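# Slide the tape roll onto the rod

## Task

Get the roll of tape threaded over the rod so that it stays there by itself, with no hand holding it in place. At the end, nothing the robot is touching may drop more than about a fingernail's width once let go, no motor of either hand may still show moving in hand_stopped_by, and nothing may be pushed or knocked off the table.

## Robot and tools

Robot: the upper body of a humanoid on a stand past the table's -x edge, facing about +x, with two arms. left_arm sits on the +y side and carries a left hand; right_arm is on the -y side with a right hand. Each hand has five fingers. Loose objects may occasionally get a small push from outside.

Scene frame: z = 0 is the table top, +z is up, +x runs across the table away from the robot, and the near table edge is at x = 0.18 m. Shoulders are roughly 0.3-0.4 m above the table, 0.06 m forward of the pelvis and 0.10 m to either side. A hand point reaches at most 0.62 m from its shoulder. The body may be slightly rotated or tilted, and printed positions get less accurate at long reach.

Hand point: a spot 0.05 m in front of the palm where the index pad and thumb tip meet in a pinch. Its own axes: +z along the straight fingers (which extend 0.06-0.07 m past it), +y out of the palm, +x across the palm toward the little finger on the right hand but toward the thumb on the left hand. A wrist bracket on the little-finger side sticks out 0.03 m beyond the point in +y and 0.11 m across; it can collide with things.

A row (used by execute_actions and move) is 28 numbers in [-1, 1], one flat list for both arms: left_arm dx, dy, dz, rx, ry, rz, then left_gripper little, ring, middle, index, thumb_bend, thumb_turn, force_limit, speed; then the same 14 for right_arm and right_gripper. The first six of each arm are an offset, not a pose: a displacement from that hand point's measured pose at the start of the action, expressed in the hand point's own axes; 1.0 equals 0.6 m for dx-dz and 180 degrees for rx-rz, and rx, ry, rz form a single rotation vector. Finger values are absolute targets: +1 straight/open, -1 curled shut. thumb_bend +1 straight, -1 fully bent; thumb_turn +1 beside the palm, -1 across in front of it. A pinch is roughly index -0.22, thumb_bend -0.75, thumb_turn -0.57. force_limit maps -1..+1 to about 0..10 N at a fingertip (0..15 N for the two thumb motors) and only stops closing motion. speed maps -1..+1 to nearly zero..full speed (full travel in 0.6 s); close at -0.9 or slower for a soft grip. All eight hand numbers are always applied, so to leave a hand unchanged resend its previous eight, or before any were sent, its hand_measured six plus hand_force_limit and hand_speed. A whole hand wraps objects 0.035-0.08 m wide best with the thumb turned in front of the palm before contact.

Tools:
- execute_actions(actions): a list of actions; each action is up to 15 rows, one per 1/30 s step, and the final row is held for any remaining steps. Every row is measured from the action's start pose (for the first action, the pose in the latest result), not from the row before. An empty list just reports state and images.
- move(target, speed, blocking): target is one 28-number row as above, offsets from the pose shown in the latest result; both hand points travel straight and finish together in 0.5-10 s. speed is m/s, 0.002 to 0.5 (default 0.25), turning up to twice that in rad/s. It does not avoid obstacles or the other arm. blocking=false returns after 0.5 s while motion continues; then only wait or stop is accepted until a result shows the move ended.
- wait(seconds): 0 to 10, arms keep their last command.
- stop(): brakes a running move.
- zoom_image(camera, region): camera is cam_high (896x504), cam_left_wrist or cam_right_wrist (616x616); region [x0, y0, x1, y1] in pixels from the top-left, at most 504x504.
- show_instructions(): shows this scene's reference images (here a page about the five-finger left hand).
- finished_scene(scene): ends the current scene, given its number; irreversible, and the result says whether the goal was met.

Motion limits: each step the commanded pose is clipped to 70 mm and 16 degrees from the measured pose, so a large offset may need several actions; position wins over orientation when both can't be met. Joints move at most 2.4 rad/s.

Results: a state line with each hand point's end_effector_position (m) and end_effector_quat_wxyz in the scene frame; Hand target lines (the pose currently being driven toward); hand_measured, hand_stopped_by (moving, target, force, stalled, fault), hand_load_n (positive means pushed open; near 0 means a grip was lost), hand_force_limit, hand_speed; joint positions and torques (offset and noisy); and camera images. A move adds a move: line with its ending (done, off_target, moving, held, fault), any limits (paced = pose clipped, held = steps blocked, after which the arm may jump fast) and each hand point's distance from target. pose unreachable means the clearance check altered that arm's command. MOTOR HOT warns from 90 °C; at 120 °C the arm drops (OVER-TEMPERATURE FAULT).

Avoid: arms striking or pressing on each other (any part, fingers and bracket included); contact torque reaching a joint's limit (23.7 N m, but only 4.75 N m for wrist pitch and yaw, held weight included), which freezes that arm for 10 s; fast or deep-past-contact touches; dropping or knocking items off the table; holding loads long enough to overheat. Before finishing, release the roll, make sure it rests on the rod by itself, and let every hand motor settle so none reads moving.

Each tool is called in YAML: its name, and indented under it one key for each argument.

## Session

execute_actions:
  actions: []

Scene clock: 0.00 s.
left_arm: end_effector_position=(+0.2412, +0.0834, +0.4534) hand_measured=(+1.000, +1.000, +1.000, +1.000, +1.000, +1.000) hand_load_n=(+0.0, +0.0, +0.0, +0.0, +0.0, +0.0) hand_stopped_by=(target, target, target, target, target, target) hand_force_limit=0.00 hand_speed=-0.80 end_effector_quat_wxyz=(+0.205, +0.181, -0.125, +0.954) | right_arm: end_effector_position=(+0.1510, -0.1373, +0.4197) hand_measured=(+1.000, +1.000, +1.000, +1.000, +1.000, +1.000) hand_load_n=(+0.0, +0.0, +0.0, +0.0, +0.0, +0.0) hand_stopped_by=(target, target, target, target, target, target) hand_force_limit=0.00 hand_speed=-0.80 end_effector_quat_wxyz=(+0.978, -0.133, +0.158, -0.008)
Joint positions: left_arm=[-0.102  0.576  0.175 -0.466 -0.722 -0.84  -0.233] | right_arm=[ 0.022 -0.421 -0.137 -0.638  0.418 -0.892  0.273]
Joint velocities: left_arm=[-0.005  0.     0.011 -0.005 -0.008  0.     0.   ] | right_arm=[ 0.003  0.    -0.005 -0.011  0.     0.     0.   ]
Joint torques (N m, as the arm reports them, + toward a larger angle): no reading
Hand target (left_arm): +0.241, +0.083, +0.453; +0.205, +0.181, -0.125, +0.954
Hand target (right_arm): +0.151, -0.137, +0.420; +0.978, -0.133, +0.158, -0.008

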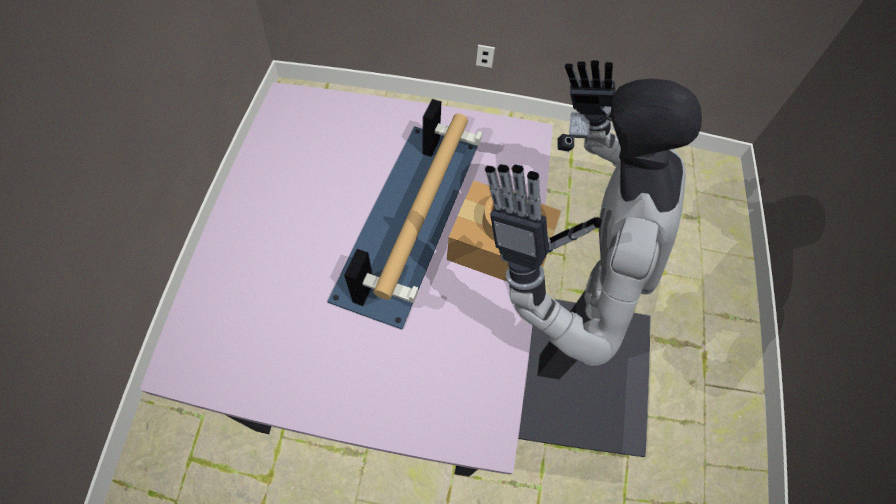

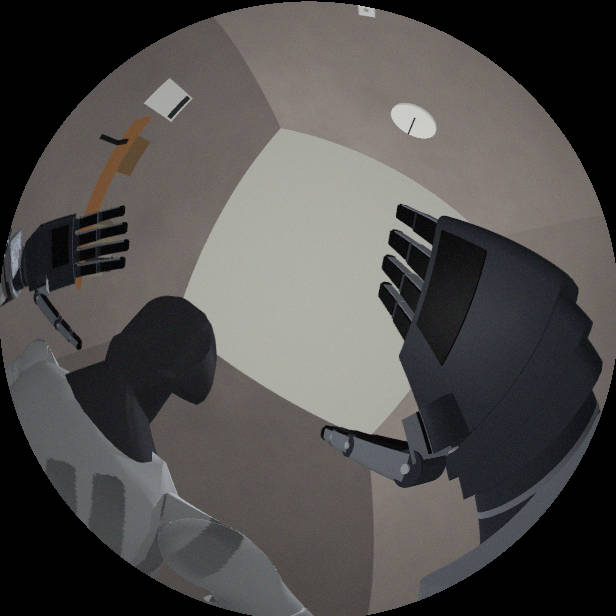

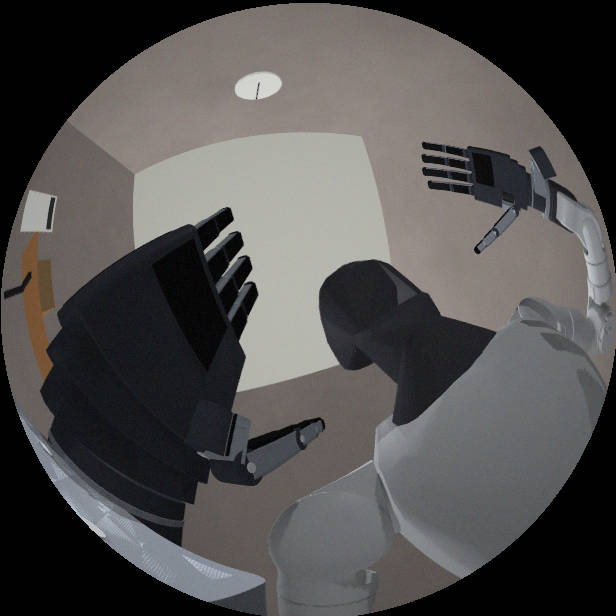

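execute_actions:
  actions: []

Scene clock: 29.30 s.
left_arm: end_effector_position=(+0.2412, +0.0834, +0.4534) hand_measured=(+1.000, +1.000, +1.000, +1.000, +1.000, +1.000) hand_load_n=(+0.0, +0.0, +0.0, +0.0, +0.0, +0.0) hand_stopped_by=(target, target, target, target, target, target) hand_force_limit=0.00 hand_speed=-0.80 end_effector_quat_wxyz=(+0.205, +0.181, -0.125, +0.954) | right_arm: end_effector_position=(+0.1510, -0.1373, +0.4197) hand_measured=(+1.000, +1.000, +1.000, +1.000, +1.000, +1.000) hand_load_n=(+0.0, +0.0, +0.0, +0.0, +0.0, +0.0) hand_stopped_by=(target, target, target, target, target, target) hand_force_limit=0.00 hand_speed=-0.80 end_effector_quat_wxyz=(+0.978, -0.133, +0.158, -0.008)
Joint positions: left_arm=[-0.102  0.576  0.175 -0.466 -0.722 -0.84  -0.233] | right_arm=[ 0.022 -0.421 -0.137 -0.638  0.418 -0.892  0.273]
Joint velocities: left_arm=[ 0.009 -0.011  0.     0.002 -0.006  0.     0.   ] | right_arm=[-0.015  0.    -0.003 -0.005  0.     0.     0.   ]
Joint torques (N m, as the arm reports them, + toward a larger angle): left_arm=[-1.34  3.92  2.9  -1.97  0.   -0.35  0.23] | right_arm=[-1.97 -3.06 -0.05 -1.77  0.06 -0.19 -0.34]
Hand target (left_arm): +0.241, +0.083, +0.453; +0.205, +0.181, -0.125, +0.954
Hand target (right_arm): +0.151, -0.137, +0.420; +0.978, -0.133, +0.158, -0.008

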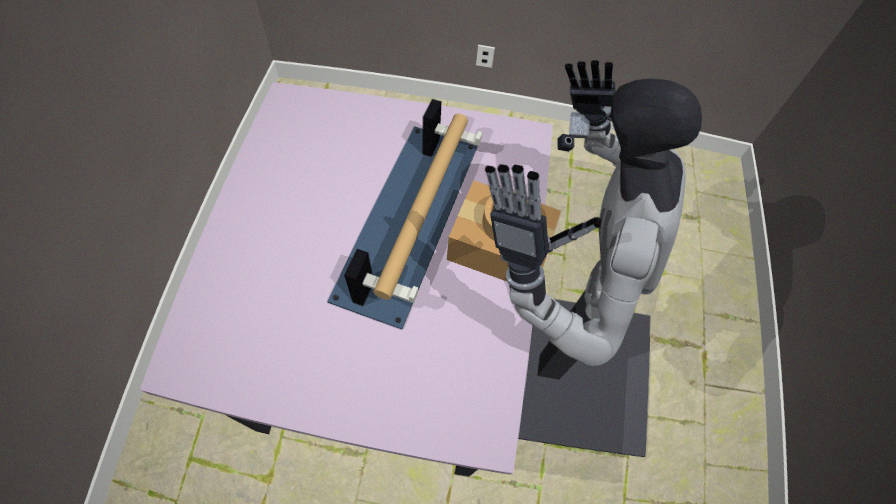

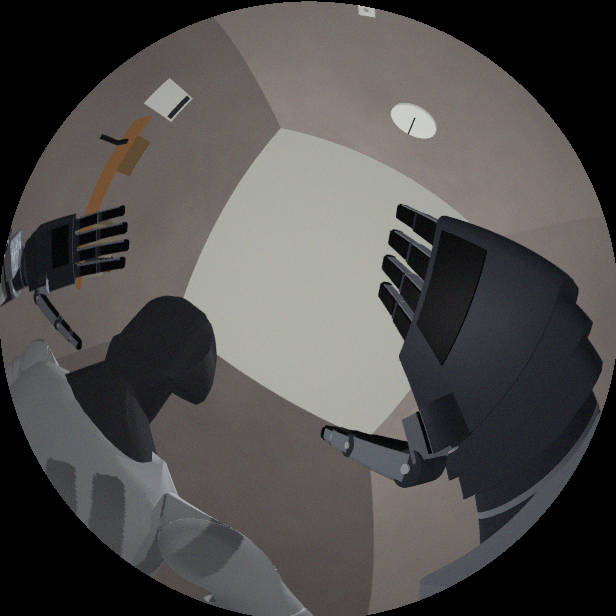

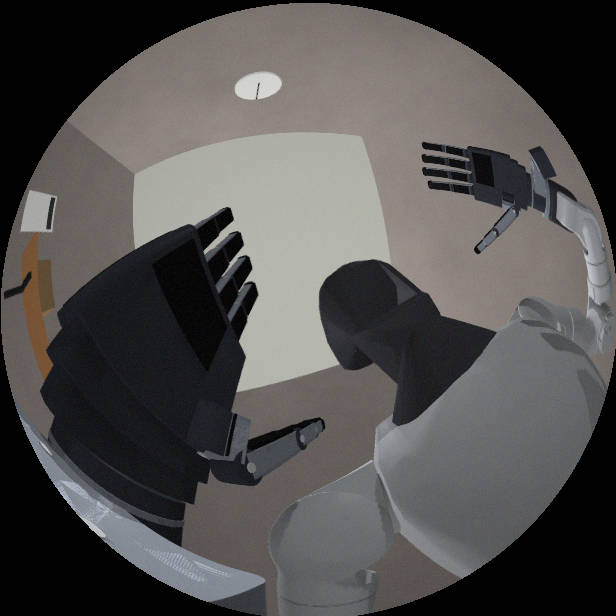

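move:
  target: [-0.198,0.035,-0.355,-0.535,-0.15,0.226,-1,-1,0.3,0.3,0.3,-0.85,0,0.5,0,0,0,0,0,0,1,1,1,1,1,1,0,-0.8]
  speed: 0.4

zoom_image:
  camera: "cam_high"
  region: [420,140,620,300]

Scene clock: 48.43 s.
left_arm: end_effector_position=(+0.2712, +0.0931, +0.2104) hand_measured=(-1.000, -1.000, +0.300, +0.300, +0.300, -0.850) hand_load_n=(+0.0, +0.0, +0.0, +0.0, +0.0, +0.0) hand_stopped_by=(target, target, target, target, target, target) hand_force_limit=0.00 hand_speed=0.50 end_effector_quat_wxyz=(+0.065, -0.122, +0.856, -0.498) | right_arm: end_effector_position=(+0.1510, -0.1373, +0.4197) hand_measured=(+1.000, +1.000, +1.000, +1.000, +1.000, +1.000) hand_load_n=(+0.0, +0.0, +0.0, +0.0, +0.0, +0.0) hand_stopped_by=(target, target, target, target, target, target) hand_force_limit=0.00 hand_speed=-0.80 end_effector_quat_wxyz=(+0.978, -0.133, +0.158, -0.008)
Joint positions: left_arm=[-0.162  1.151  0.408 -0.101 -0.228 -1.019 -1.185] | right_arm=[ 0.022 -0.421 -0.137 -0.638  0.418 -0.892  0.273]
Joint velocities: left_arm=[ 0.006 -0.023  0.012 -0.008 -0.011  0.007  0.   ] | right_arm=[ 0.006 -0.003 -0.009  0.     0.002  0.     0.   ]
Joint torques (N m, as the arm reports them, + toward a larger angle): left_arm=[-1.39  6.03  4.19 -1.34 -0.77  0.25  0.65] | right_arm=[-2.46 -2.96 -0.29 -1.45 -0.65 -0.32 -0.34]
Hand target (left_arm): +0.271, +0.093, +0.210; +0.066, -0.123, +0.857, -0.497
Hand target (right_arm): +0.151, -0.137, +0.420; +0.978, -0.133, +0.158, -0.008
Off the commanded pose (left_arm): 0.003 m, 1 deg.
Off the commanded pose (right_arm): 0.000 m, 0 deg.
move: done

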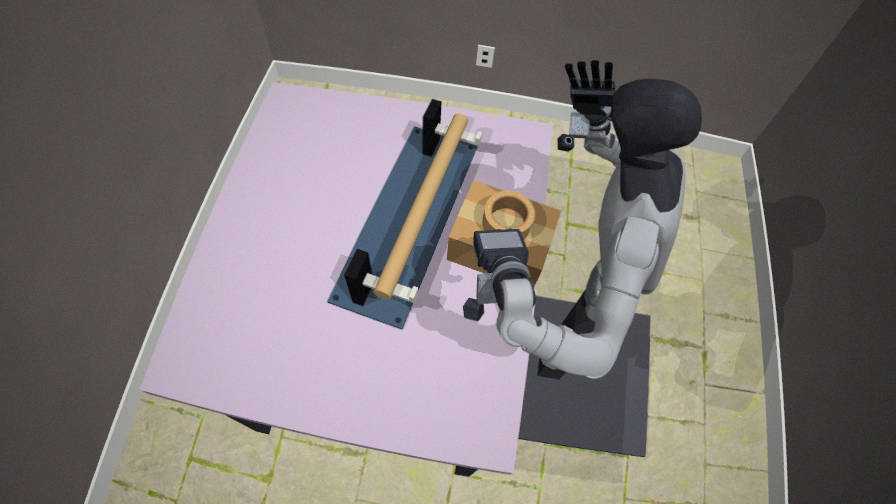

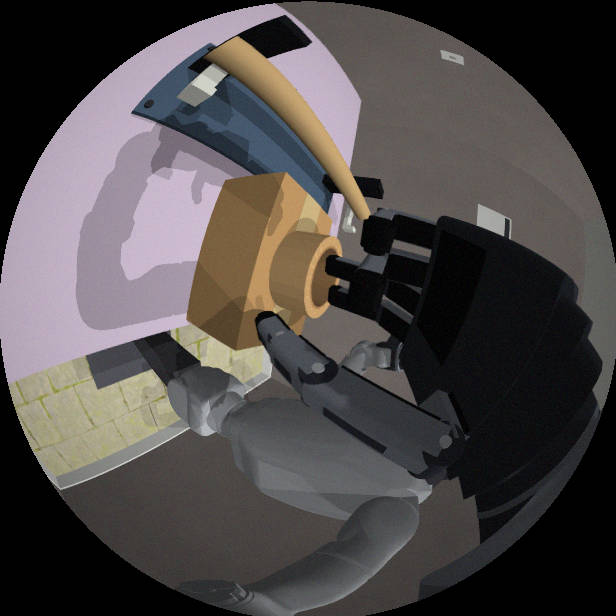

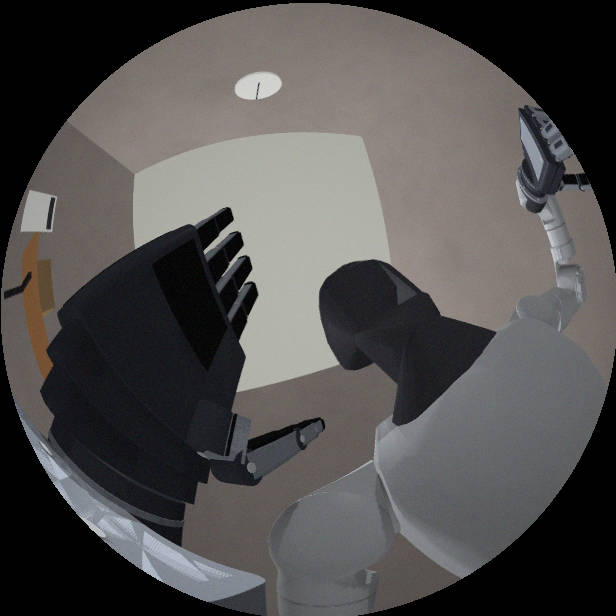

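Region (420, 140, 620, 300) of cam_high's 896x504 image, scaled by 2.520, with more detail than that image has; it fills the top 403 rows of this view, and the rest is white.

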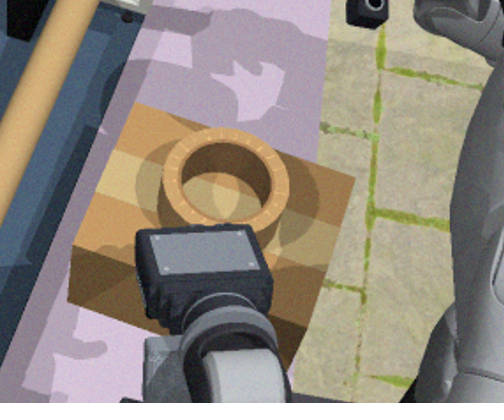

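move:
  target: [0.07,-0.054,0.162,0,0,0,-1,-1,0.3,0.3,0.3,-0.85,0,0.5,0,0,0,0,0,0,1,1,1,1,1,1,0,-0.8]

zoom_image:
  camera: "cam_left_wrist"
  region: [150,150,450,450]

Scene clock: 57.83 s.
left_arm: end_effector_position=(+0.2573, -0.0163, +0.1935) hand_measured=(-1.000, -1.000, +0.300, +0.300, +0.300, -0.850) hand_load_n=(+0.0, +0.0, +0.0, +0.0, +0.0, +0.0) hand_stopped_by=(target, target, target, target, target, target) hand_force_limit=0.00 hand_speed=0.50 end_effector_quat_wxyz=(+0.065, -0.121, +0.855, -0.501) | right_arm: end_effector_position=(+0.1510, -0.1373, +0.4197) hand_measured=(+1.000, +1.000, +1.000, +1.000, +1.000, +1.000) hand_load_n=(+0.0, +0.0, +0.0, +0.0, +0.0, +0.0) hand_stopped_by=(target, target, target, target, target, target) hand_force_limit=0.00 hand_speed=-0.80 end_effector_quat_wxyz=(+0.978, -0.133, +0.158, -0.008)
Joint positions: left_arm=[-0.417  0.989  0.021 -0.641  0.163 -0.347 -0.999] | right_arm=[ 0.022 -0.421 -0.137 -0.638  0.418 -0.892  0.273]
Joint velocities: left_arm=[-0.008 -0.008  0.009  0.     0.018  0.005  0.   ] | right_arm=[ 0.002  0.    -0.008 -0.002 -0.017  0.     0.   ]
Joint torques (N m, as the arm reports them, + toward a larger angle): left_arm=[-2.45  4.02  3.57 -1.17  0.09  0.29  0.55] | right_arm=[-2.65 -3.   -0.31 -1.27 -0.47 -0.25 -0.39]
Hand target (left_arm): +0.258, -0.016, +0.193; +0.067, -0.120, +0.856, -0.498
Hand target (right_arm): +0.151, -0.137, +0.420; +0.978, -0.133, +0.158, -0.008
Off the commanded pose (left_arm): 0.003 m, 0 deg.
Off the commanded pose (right_arm): 0.000 m, 0 deg.
move: done

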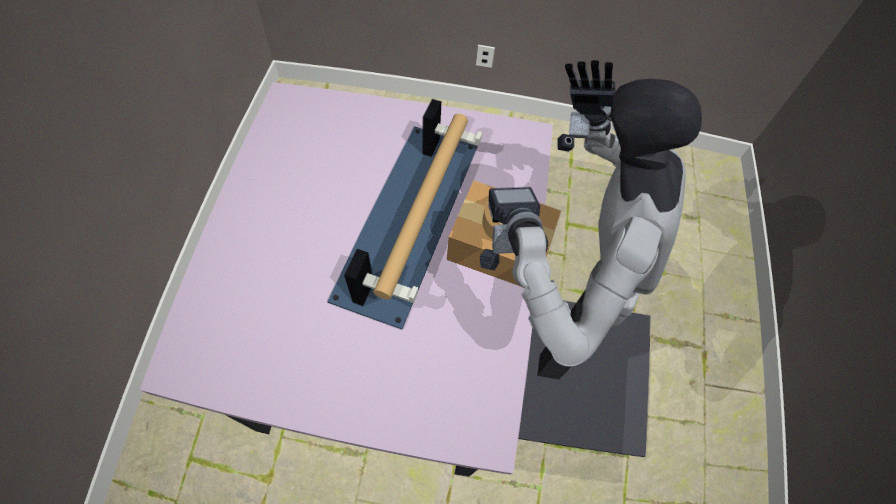

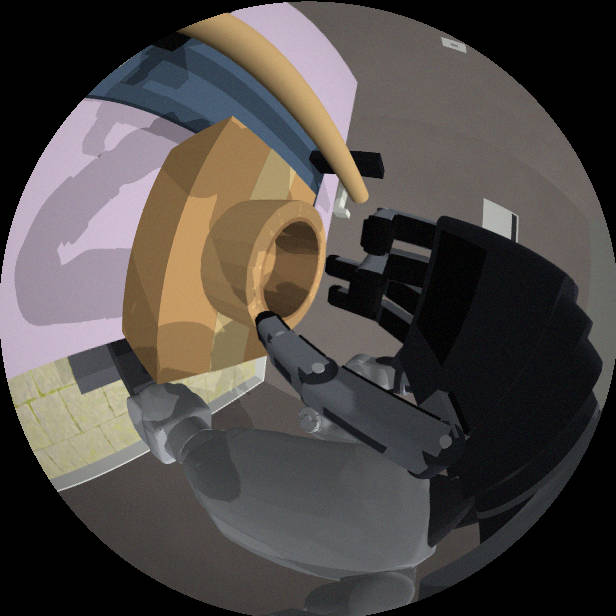

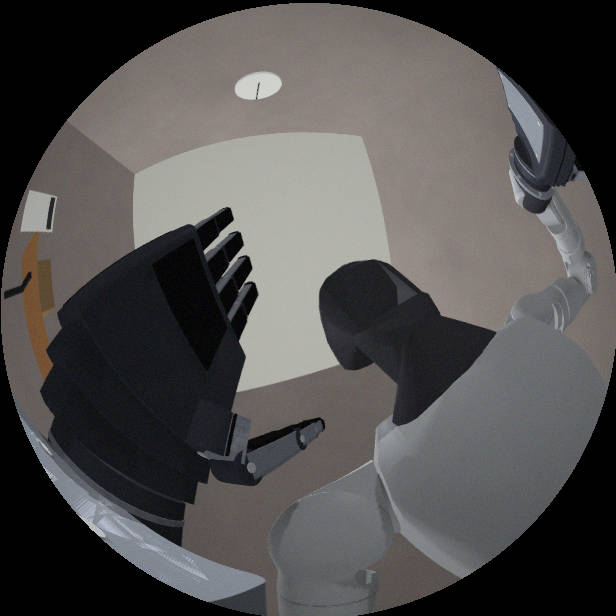

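Region (150, 150, 450, 450) of cam_left_wrist's 616x616 image, scaled by 1.680, with more detail than that image has.

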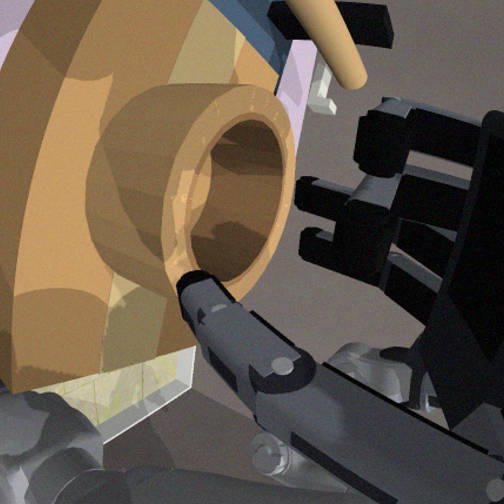

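move:
  target: [0,0.072,0.042,0,0,0,-1,-1,0.3,0.3,0.3,-0.85,0,0.5,0,0,0,0,0,0,1,1,1,1,1,1,0,-0.8]
  speed: 0.08

zoom_image:
  camera: "cam_left_wrist"
  region: [150,150,450,450]

Scene clock: 63.53 s.
left_arm: end_effector_position=(+0.2568, -0.0179, +0.1440) hand_measured=(-1.000, -1.000, +0.300, +0.300, +0.300, -0.850) hand_load_n=(+0.0, +0.0, +0.0, +0.0, +0.0, +0.0) hand_stopped_by=(target, target, target, target, target, target) hand_force_limit=0.00 hand_speed=0.50 end_effector_quat_wxyz=(+0.064, -0.121, +0.855, -0.500) | right_arm: end_effector_position=(+0.1510, -0.1373, +0.4197) hand_measured=(+1.000, +1.000, +1.000, +1.000, +1.000, +1.000) hand_load_n=(+0.0, +0.0, +0.0, +0.0, +0.0, +0.0) hand_stopped_by=(target, target, target, target, target, target) hand_force_limit=0.00 hand_speed=-0.80 end_effector_quat_wxyz=(+0.978, -0.133, +0.158, -0.008)
Joint positions: left_arm=[-0.303  0.876 -0.074 -0.54   0.407 -0.509 -0.865] | right_arm=[ 0.022 -0.421 -0.137 -0.638  0.418 -0.892  0.273]
Joint velocities: left_arm=[ 0.002  0.    -0.014  0.011 -0.011 -0.001  0.004] | right_arm=[0.009 0.003 0.006 0.005 0.    0.    0.   ]
Joint torques (N m, as the arm reports them, + toward a larger angle): left_arm=[-2.12  3.28  3.57 -1.39 -0.41  0.05  0.71] | right_arm=[-2.06 -3.17 -0.39 -1.7  -0.18 -0.2  -0.42]
Hand target (left_arm): +0.257, -0.018, +0.143; +0.065, -0.120, +0.855, -0.500
Hand target (right_arm): +0.151, -0.137, +0.420; +0.978, -0.133, +0.158, -0.008
Off the commanded pose (left_arm): 0.001 m, 0 deg.
Off the commanded pose (right_arm): 0.000 m, 0 deg.
move: done

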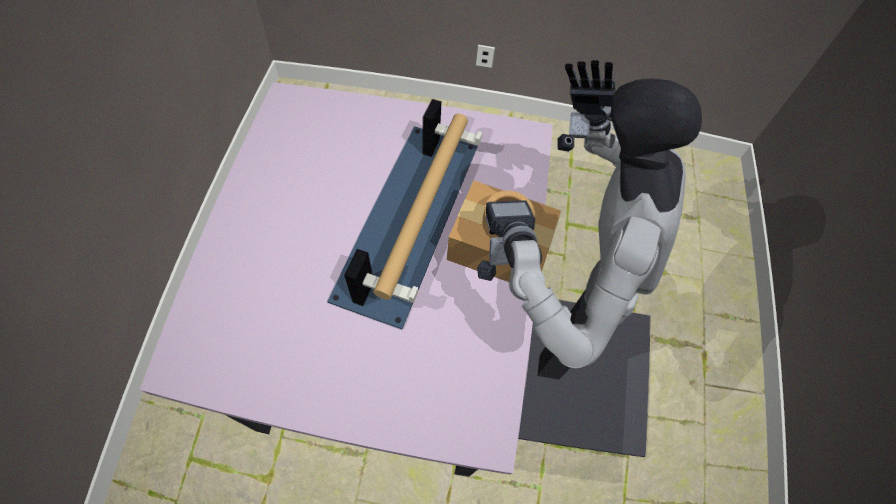

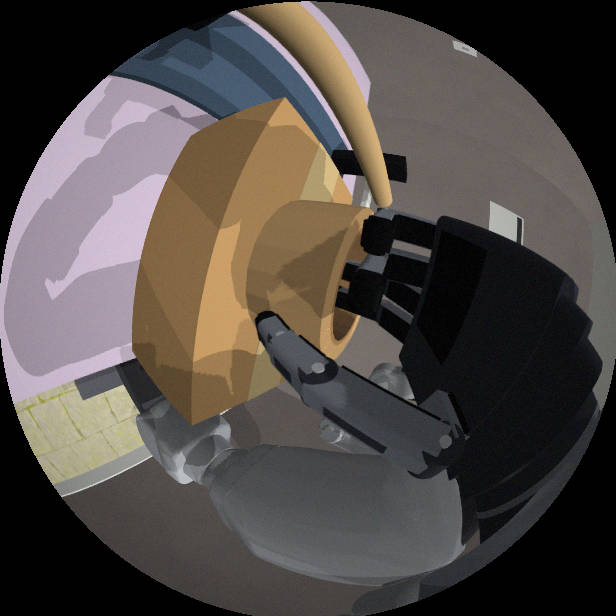

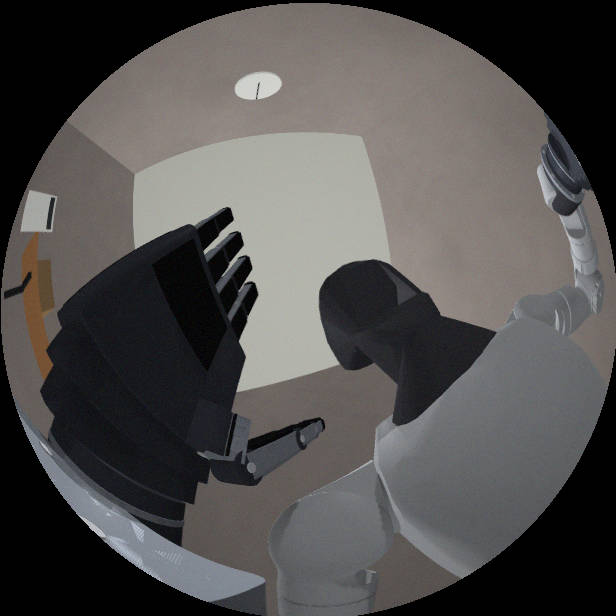

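Region (150, 150, 450, 450) of cam_left_wrist's 616x616 image, scaled by 1.680, with more detail than that image has.

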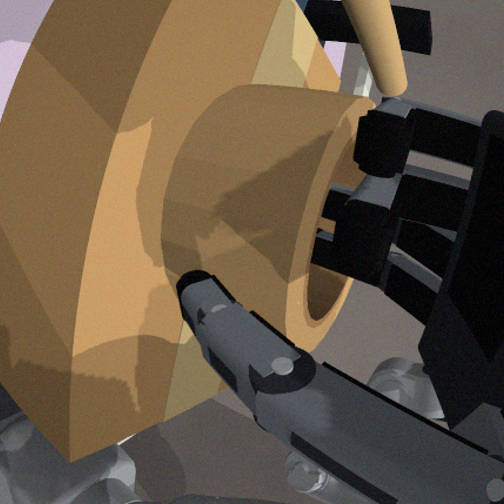

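move:
  target: [0,0.016,0.009,0,0,0,-1,-1,0.3,0.3,0.3,-0.85,0,0.5,0,0,0,0,0,0,1,1,1,1,1,1,0,-0.8]
  speed: 0.05

move:
  target: [0,0,0,0,0,0,-1,-1,-0.5,-0.5,-0.45,-0.85,0.6,-0.6,0,0,0,0,0,0,1,1,1,1,1,1,0,-0.8]

Scene clock: 74.93 s.
left_arm: end_effector_position=(+0.2568, -0.0181, +0.1341) hand_measured=(-1.000, -1.000, +0.300, +0.300, +0.300, -0.850) hand_load_n=(+0.0, +0.0, +0.0, +0.0, +0.0, +0.0) hand_stopped_by=(target, target, target, target, target, target) hand_force_limit=0.00 hand_speed=0.50 end_effector_quat_wxyz=(+0.065, -0.120, +0.855, -0.501) | right_arm: end_effector_position=(+0.1510, -0.1373, +0.4197) hand_measured=(+1.000, +1.000, +1.000, +1.000, +1.000, +1.000) hand_load_n=(+0.0, +0.0, +0.0, +0.0, +0.0, +0.0) hand_stopped_by=(target, target, target, target, target, target) hand_force_limit=0.00 hand_speed=-0.80 end_effector_quat_wxyz=(+0.978, -0.133, +0.158, -0.008)
Joint positions: left_arm=[-0.286  0.854 -0.092 -0.511  0.457 -0.542 -0.832] | right_arm=[ 0.022 -0.421 -0.137 -0.638  0.418 -0.892  0.273]
Joint velocities: left_arm=[-0.025  0.002 -0.011  0.009  0.009 -0.001  0.003] | right_arm=[ 0.    -0.003 -0.002  0.    -0.015  0.     0.   ]
Joint torques (N m, as the arm reports them, + toward a larger angle): left_arm=[-1.97  3.28  3.47 -1.8  -0.45  0.01  0.74] | right_arm=[-2.1  -3.15 -0.33 -1.61 -0.33 -0.24 -0.31]
Hand target (left_arm): +0.257, -0.018, +0.133; +0.065, -0.120, +0.855, -0.500
Hand target (right_arm): +0.151, -0.137, +0.420; +0.978, -0.133, +0.158, -0.008
Off the commanded pose (left_arm): 0.001 m, 0 deg.
Off the commanded pose (right_arm): 0.000 m, 0 deg.
move: done

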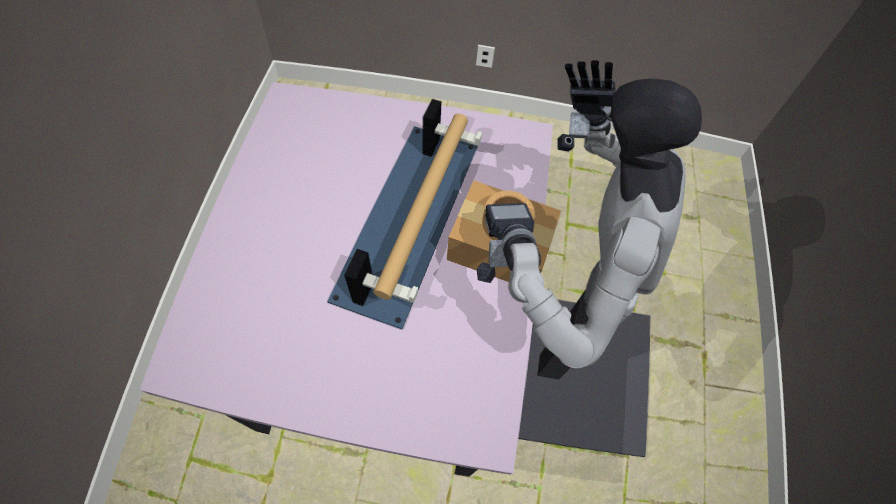

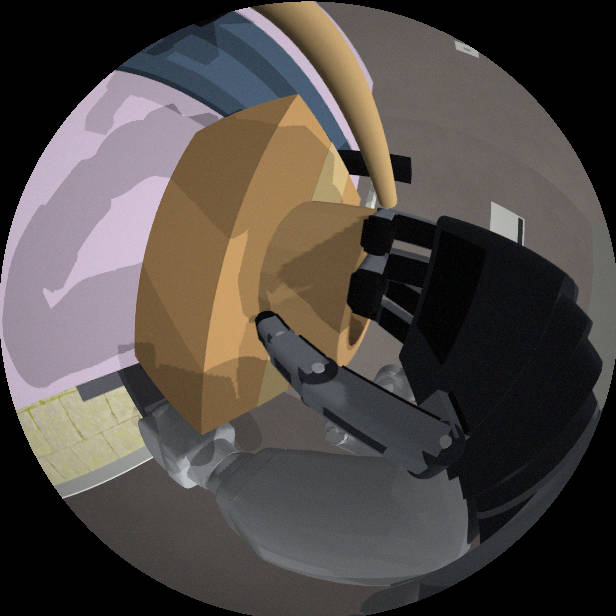

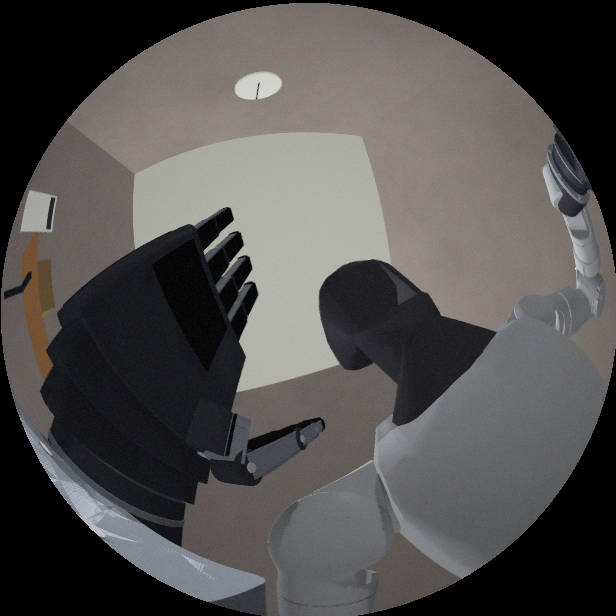

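Scene clock: 75.97 s.
left_arm: end_effector_position=(+0.2566, -0.0176, +0.1334) hand_measured=(-1.000, -1.000, -0.182, -0.184, +0.012, -0.850) hand_load_n=(+0.0, -0.5, +9.0, +8.5, +11.5, +0.0) hand_stopped_by=(target, target, force, force, force, target) hand_force_limit=0.60 hand_speed=-0.60 end_effector_quat_wxyz=(+0.064, -0.121, +0.856, -0.499) | right_arm: end_effector_position=(+0.1510, -0.1373, +0.4197) hand_measured=(+1.000, +1.000, +1.000, +1.000, +1.000, +1.000) hand_load_n=(+0.0, +0.0, +0.0, +0.0, +0.0, +0.0) hand_stopped_by=(target, target, target, target, target, target) hand_force_limit=0.00 hand_speed=-0.80 end_effector_quat_wxyz=(+0.978, -0.133, +0.158, -0.008)
Joint positions: left_arm=[-0.285  0.854 -0.092 -0.511  0.457 -0.542 -0.835] | right_arm=[ 0.022 -0.421 -0.137 -0.638  0.418 -0.892  0.273]
Joint velocities: left_arm=[ 0.003  0.003 -0.002 -0.009  0.009  0.     0.   ] | right_arm=[-0.012 -0.003 -0.014  0.014  0.002  0.     0.   ]
Joint torques (N m, as the arm reports them, + toward a larger angle): left_arm=[-2.35  3.54  3.77 -1.74 -0.64  0.09  0.68] | right_arm=[-2.34 -3.07 -0.35 -1.36 -0.49 -0.29 -0.31]
Hand target (left_arm): +0.257, -0.018, +0.134; +0.065, -0.120, +0.855, -0.501
Hand target (right_arm): +0.151, -0.137, +0.420; +0.978, -0.133, +0.158, -0.008
Off the commanded pose (left_arm): 0.001 m, 0 deg.
Off the commanded pose (right_arm): 0.000 m, 0 deg.
move: done

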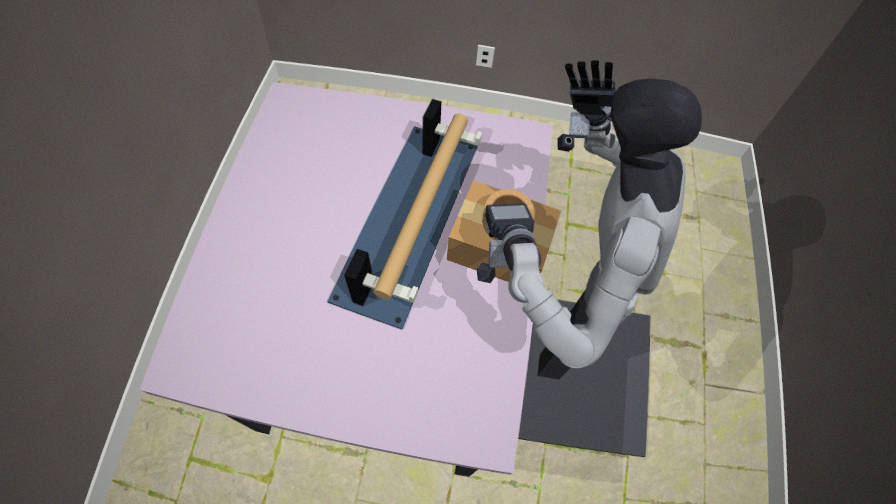

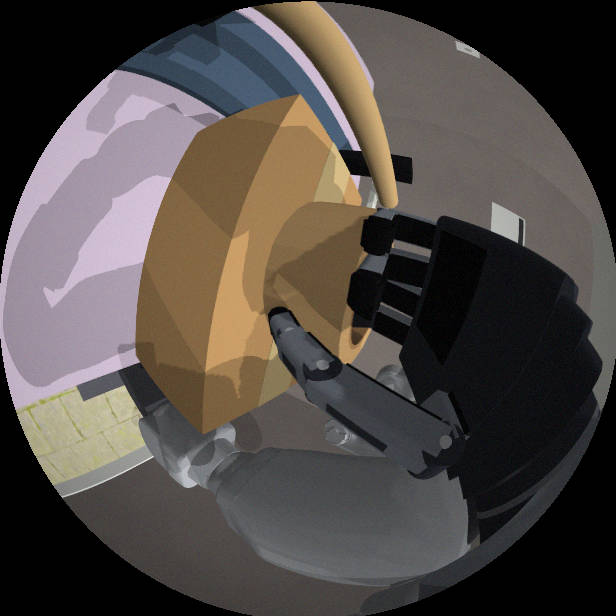

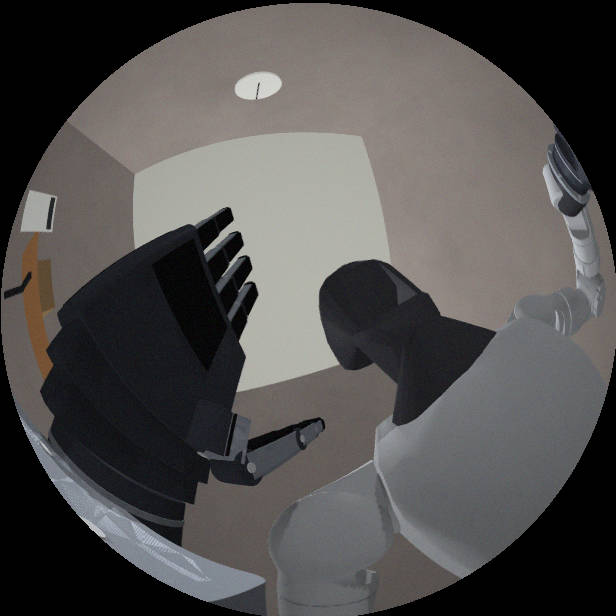

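move:
  target: [0,-0.115,-0.067,0,0,0,-1,-1,-0.5,-0.5,-0.45,-0.85,0.6,-0.6,0,0,0,0,0,0,1,1,1,1,1,1,0,-0.8]
  speed: 0.15

move:
  target: [-0.284,0.178,-0.361,0.323,-0.064,-0.529,-1,-1,-0.5,-0.5,-0.45,-0.85,0.6,-0.6,0.609,0.182,-0.163,-0.371,0.51,-0.277,0.4,0.4,0.4,0.4,0.6,-1,0,-0.5]
  speed: 0.35

Scene clock: 106.67 s.
left_arm: end_effector_position=(+0.2577, -0.0154, +0.2136) hand_measured=(-1.000, -1.000, -0.182, -0.184, +0.012, -0.850) hand_load_n=(+0.0, -0.5, +9.0, +8.5, +11.5, +0.0) hand_stopped_by=(target, target, force, force, force, target) hand_force_limit=0.60 hand_speed=-0.60 end_effector_quat_wxyz=(+0.065, -0.121, +0.855, -0.500) | right_arm: end_effector_position=(+0.1510, -0.1373, +0.4197) hand_measured=(+1.000, +1.000, +1.000, +1.000, +1.000, +1.000) hand_load_n=(+0.0, +0.0, +0.0, +0.0, +0.0, +0.0) hand_stopped_by=(target, target, target, target, target, target) hand_force_limit=0.00 hand_speed=-0.80 end_effector_quat_wxyz=(+0.978, -0.133, +0.158, -0.008)
Joint positions: left_arm=[-0.481  1.032  0.061 -0.659  0.066 -0.285 -1.05 ] | right_arm=[ 0.022 -0.421 -0.137 -0.638  0.418 -0.892  0.273]
Joint velocities: left_arm=[-0.005 -0.006 -0.009  0.008  0.009  0.001 -0.003] | right_arm=[ 0.    -0.003  0.     0.003  0.     0.     0.   ]
Joint torques (N m, as the arm reports them, + toward a larger angle): left_arm=[-3.11  3.91  4.25 -1.07 -0.88  0.23  0.78] | right_arm=[-2.57 -3.35  0.15 -1.37 -0.01 -0.36 -0.39]
Hand target (left_arm): +0.257, -0.015, +0.214; +0.063, -0.122, +0.855, -0.499
Hand target (right_arm): +0.151, -0.137, +0.420; +0.978, -0.133, +0.158, -0.008
Off the commanded pose (left_arm): 0.001 m, 0 deg.
Off the commanded pose (right_arm): 0.000 m, 0 deg.
move: done

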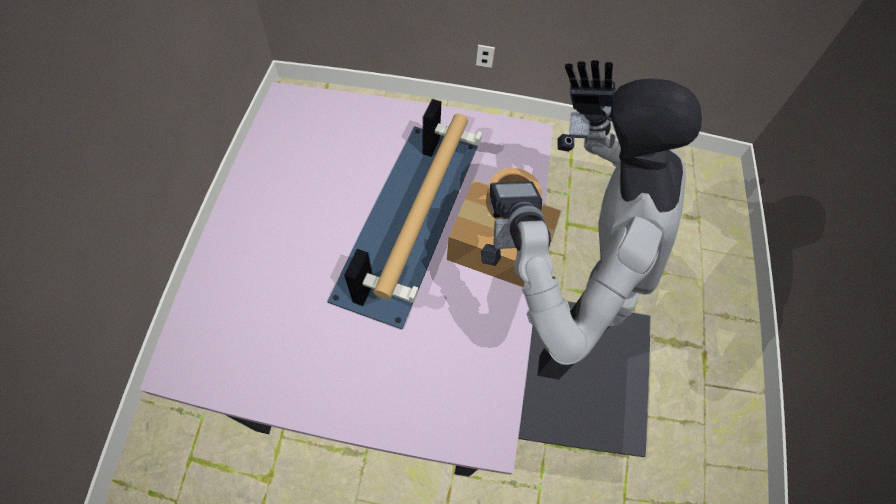

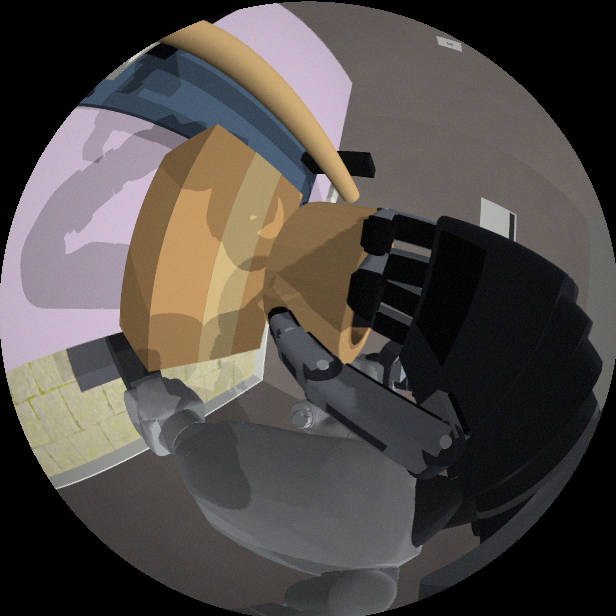

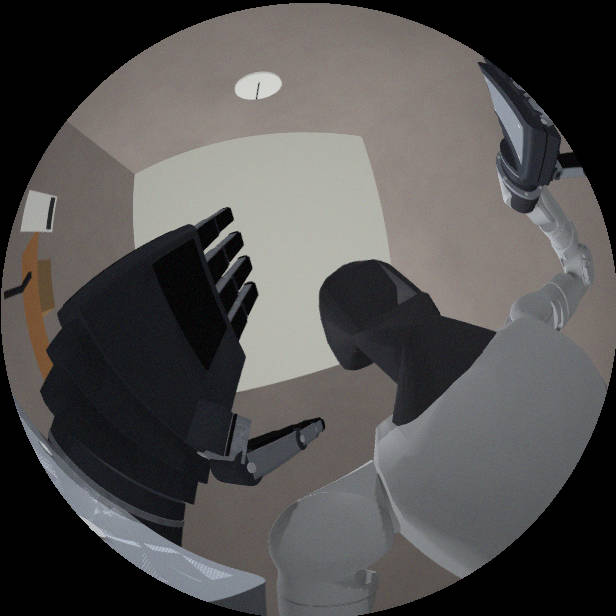

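Scene clock: 110.40 s.
left_arm: end_effector_position=(+0.3557, +0.2567, +0.2206) hand_measured=(-1.000, -1.000, -0.182, -0.184, +0.012, -0.850) hand_load_n=(+0.0, -1.0, +8.5, +8.5, +12.0, +0.0) hand_stopped_by=(target, target, force, force, force, target) hand_force_limit=0.60 hand_speed=-0.60 end_effector_quat_wxyz=(+0.210, +0.683, -0.172, +0.678) | right_arm: end_effector_position=(+0.4630, -0.0771, +0.1850) hand_measured=(+0.400, +0.400, +0.400, +0.400, +0.600, -1.000) hand_load_n=(+0.0, +0.0, +0.0, +0.0, +0.0, +0.0) hand_stopped_by=(target, target, target, target, target, target) hand_force_limit=0.00 hand_speed=-0.50 end_effector_quat_wxyz=(-0.282, +0.583, -0.659, +0.382)
Joint positions: left_arm=[-0.216  0.896  0.504  1.106 -0.911 -0.331 -1.461] | right_arm=[-1.604 -0.296  1.156  0.293 -0.731  1.177  1.063]
Joint velocities: left_arm=[-0.002 -0.002  0.    -0.003  0.006  0.     0.   ] | right_arm=[-0.008 -0.002 -0.009  0.008 -0.009 -0.005  0.011]
Joint torques (N m, as the arm reports them, + toward a larger angle): left_arm=[-1.53  9.72  3.75 -1.95 -1.13 -0.44  0.08] | right_arm=[-9.54 -2.47 -1.75 -0.77 -1.22 -0.03 -0.66]
Hand target (left_arm): +0.356, +0.257, +0.222; +0.210, +0.682, -0.172, +0.679
Hand target (right_arm): +0.463, -0.077, +0.186; +0.282, -0.583, +0.659, -0.383
Off the commanded pose (left_arm): 0.008 m, 2 deg.
Off the commanded pose (right_arm): 0.005 m, 3 deg.
joint sent to its limit (right arm) — the command would take joint 1 (shoulder pitch) past its lower limit, so that joint was sent only as far as its limit.
move: off_target (left_arm, right_arm)

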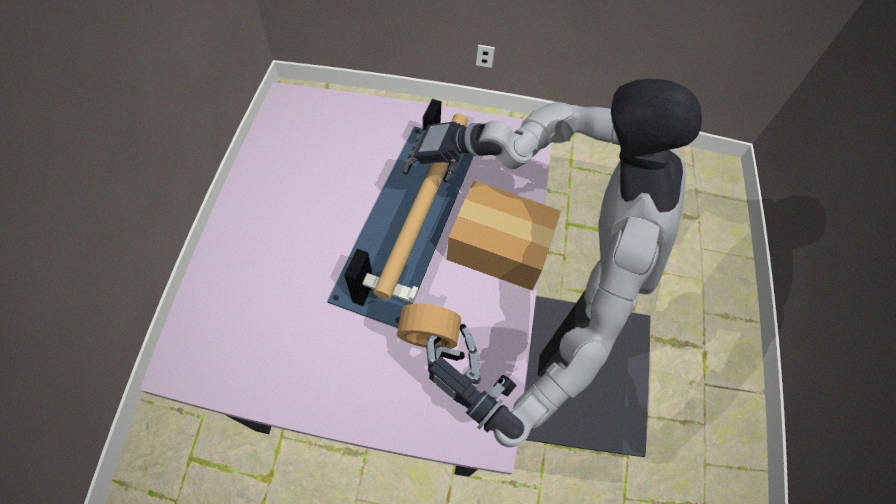

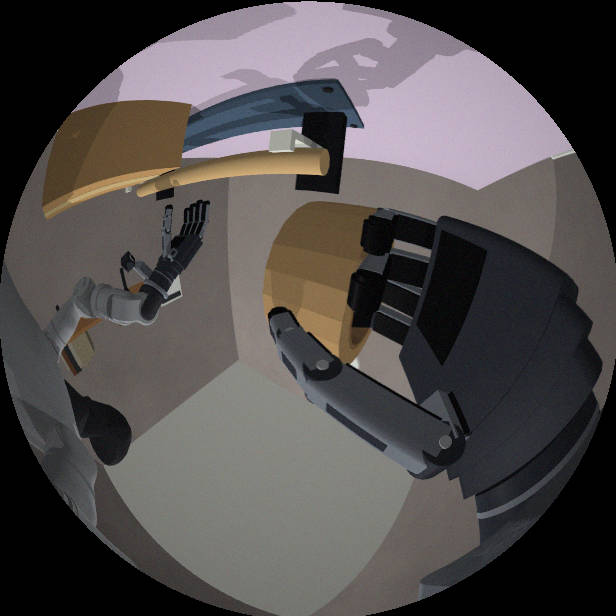

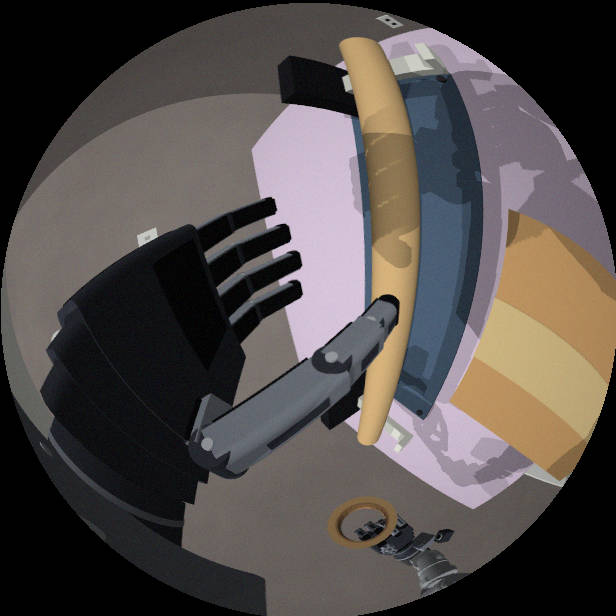

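move:
  target: [0.007,0,0,0,0,0,-1,-1,-0.5,-0.5,-0.45,-0.85,0.6,-0.6,-0.011,0.147,0.114,0,0,0.02,0.4,0.4,0.4,0.4,0.6,-1,0,-0.5]
  speed: 0.1

Scene clock: 121.53 s.
left_arm: end_effector_position=(+0.3555, +0.2560, +0.2237) hand_measured=(-1.000, -1.000, -0.182, -0.184, +0.012, -0.850) hand_load_n=(+0.0, -1.0, +8.5, +8.5, +12.0, +0.0) hand_stopped_by=(target, target, force, force, force, target) hand_force_limit=0.60 hand_speed=-0.60 end_effector_quat_wxyz=(+0.211, +0.684, -0.174, +0.676) | right_arm: end_effector_position=(+0.4706, -0.0818, +0.0746) hand_measured=(+0.400, +0.400, +0.400, +0.400, +0.600, -1.000) hand_load_n=(+0.0, +0.0, +0.0, +0.0, +0.0, +0.0) hand_stopped_by=(target, target, target, target, target, target) hand_force_limit=0.00 hand_speed=-0.50 end_effector_quat_wxyz=(-0.293, +0.560, -0.678, +0.375)
Joint positions: left_arm=[-0.188  0.896  0.514  1.05  -0.911 -0.303 -1.438] | right_arm=[-1.253 -0.127  1.01   0.571 -0.686  1.011  0.555]
Joint velocities: left_arm=[ 0.018 -0.002  0.003 -0.012 -0.002  0.001  0.   ] | right_arm=[ 0.012  0.014 -0.02   0.018  0.005 -0.01   0.   ]
Joint torques (N m, as the arm reports them, + toward a larger angle): left_arm=[-0.98  9.43  3.63 -2.46 -1.38 -0.36  0.23] | right_arm=[-9.55 -1.05 -0.93 -1.25 -0.76 -0.07 -0.77]
Hand target (left_arm): +0.356, +0.257, +0.225; +0.210, +0.683, -0.172, +0.678
Hand target (right_arm): +0.471, -0.081, +0.075; +0.294, -0.560, +0.678, -0.374
Off the commanded pose (left_arm): 0.001 m, 0 deg.
Off the commanded pose (right_arm): 0.002 m, 0 deg.
move: done

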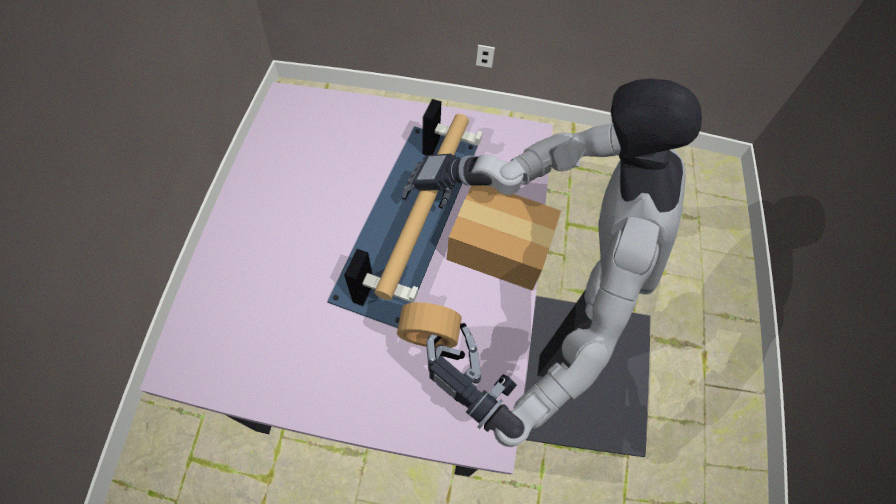

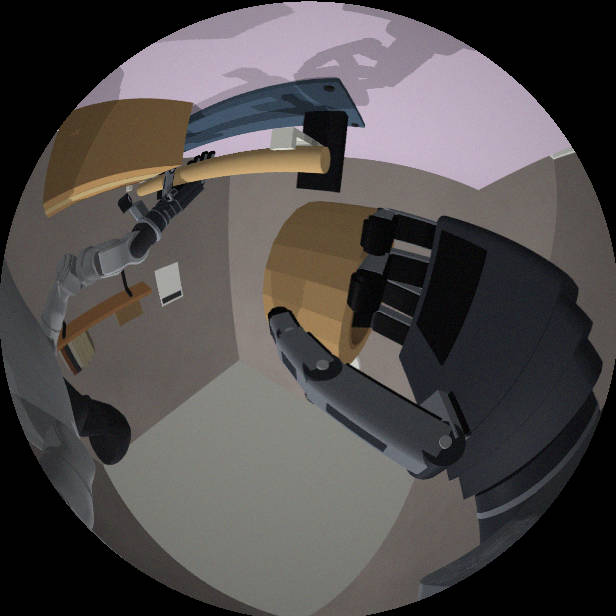

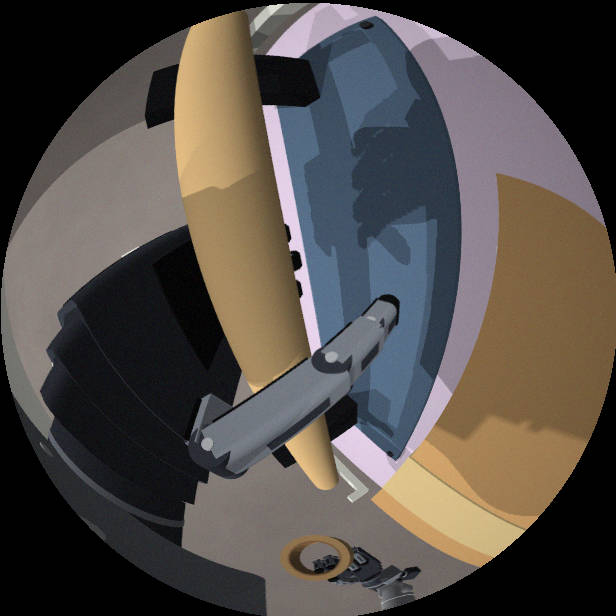

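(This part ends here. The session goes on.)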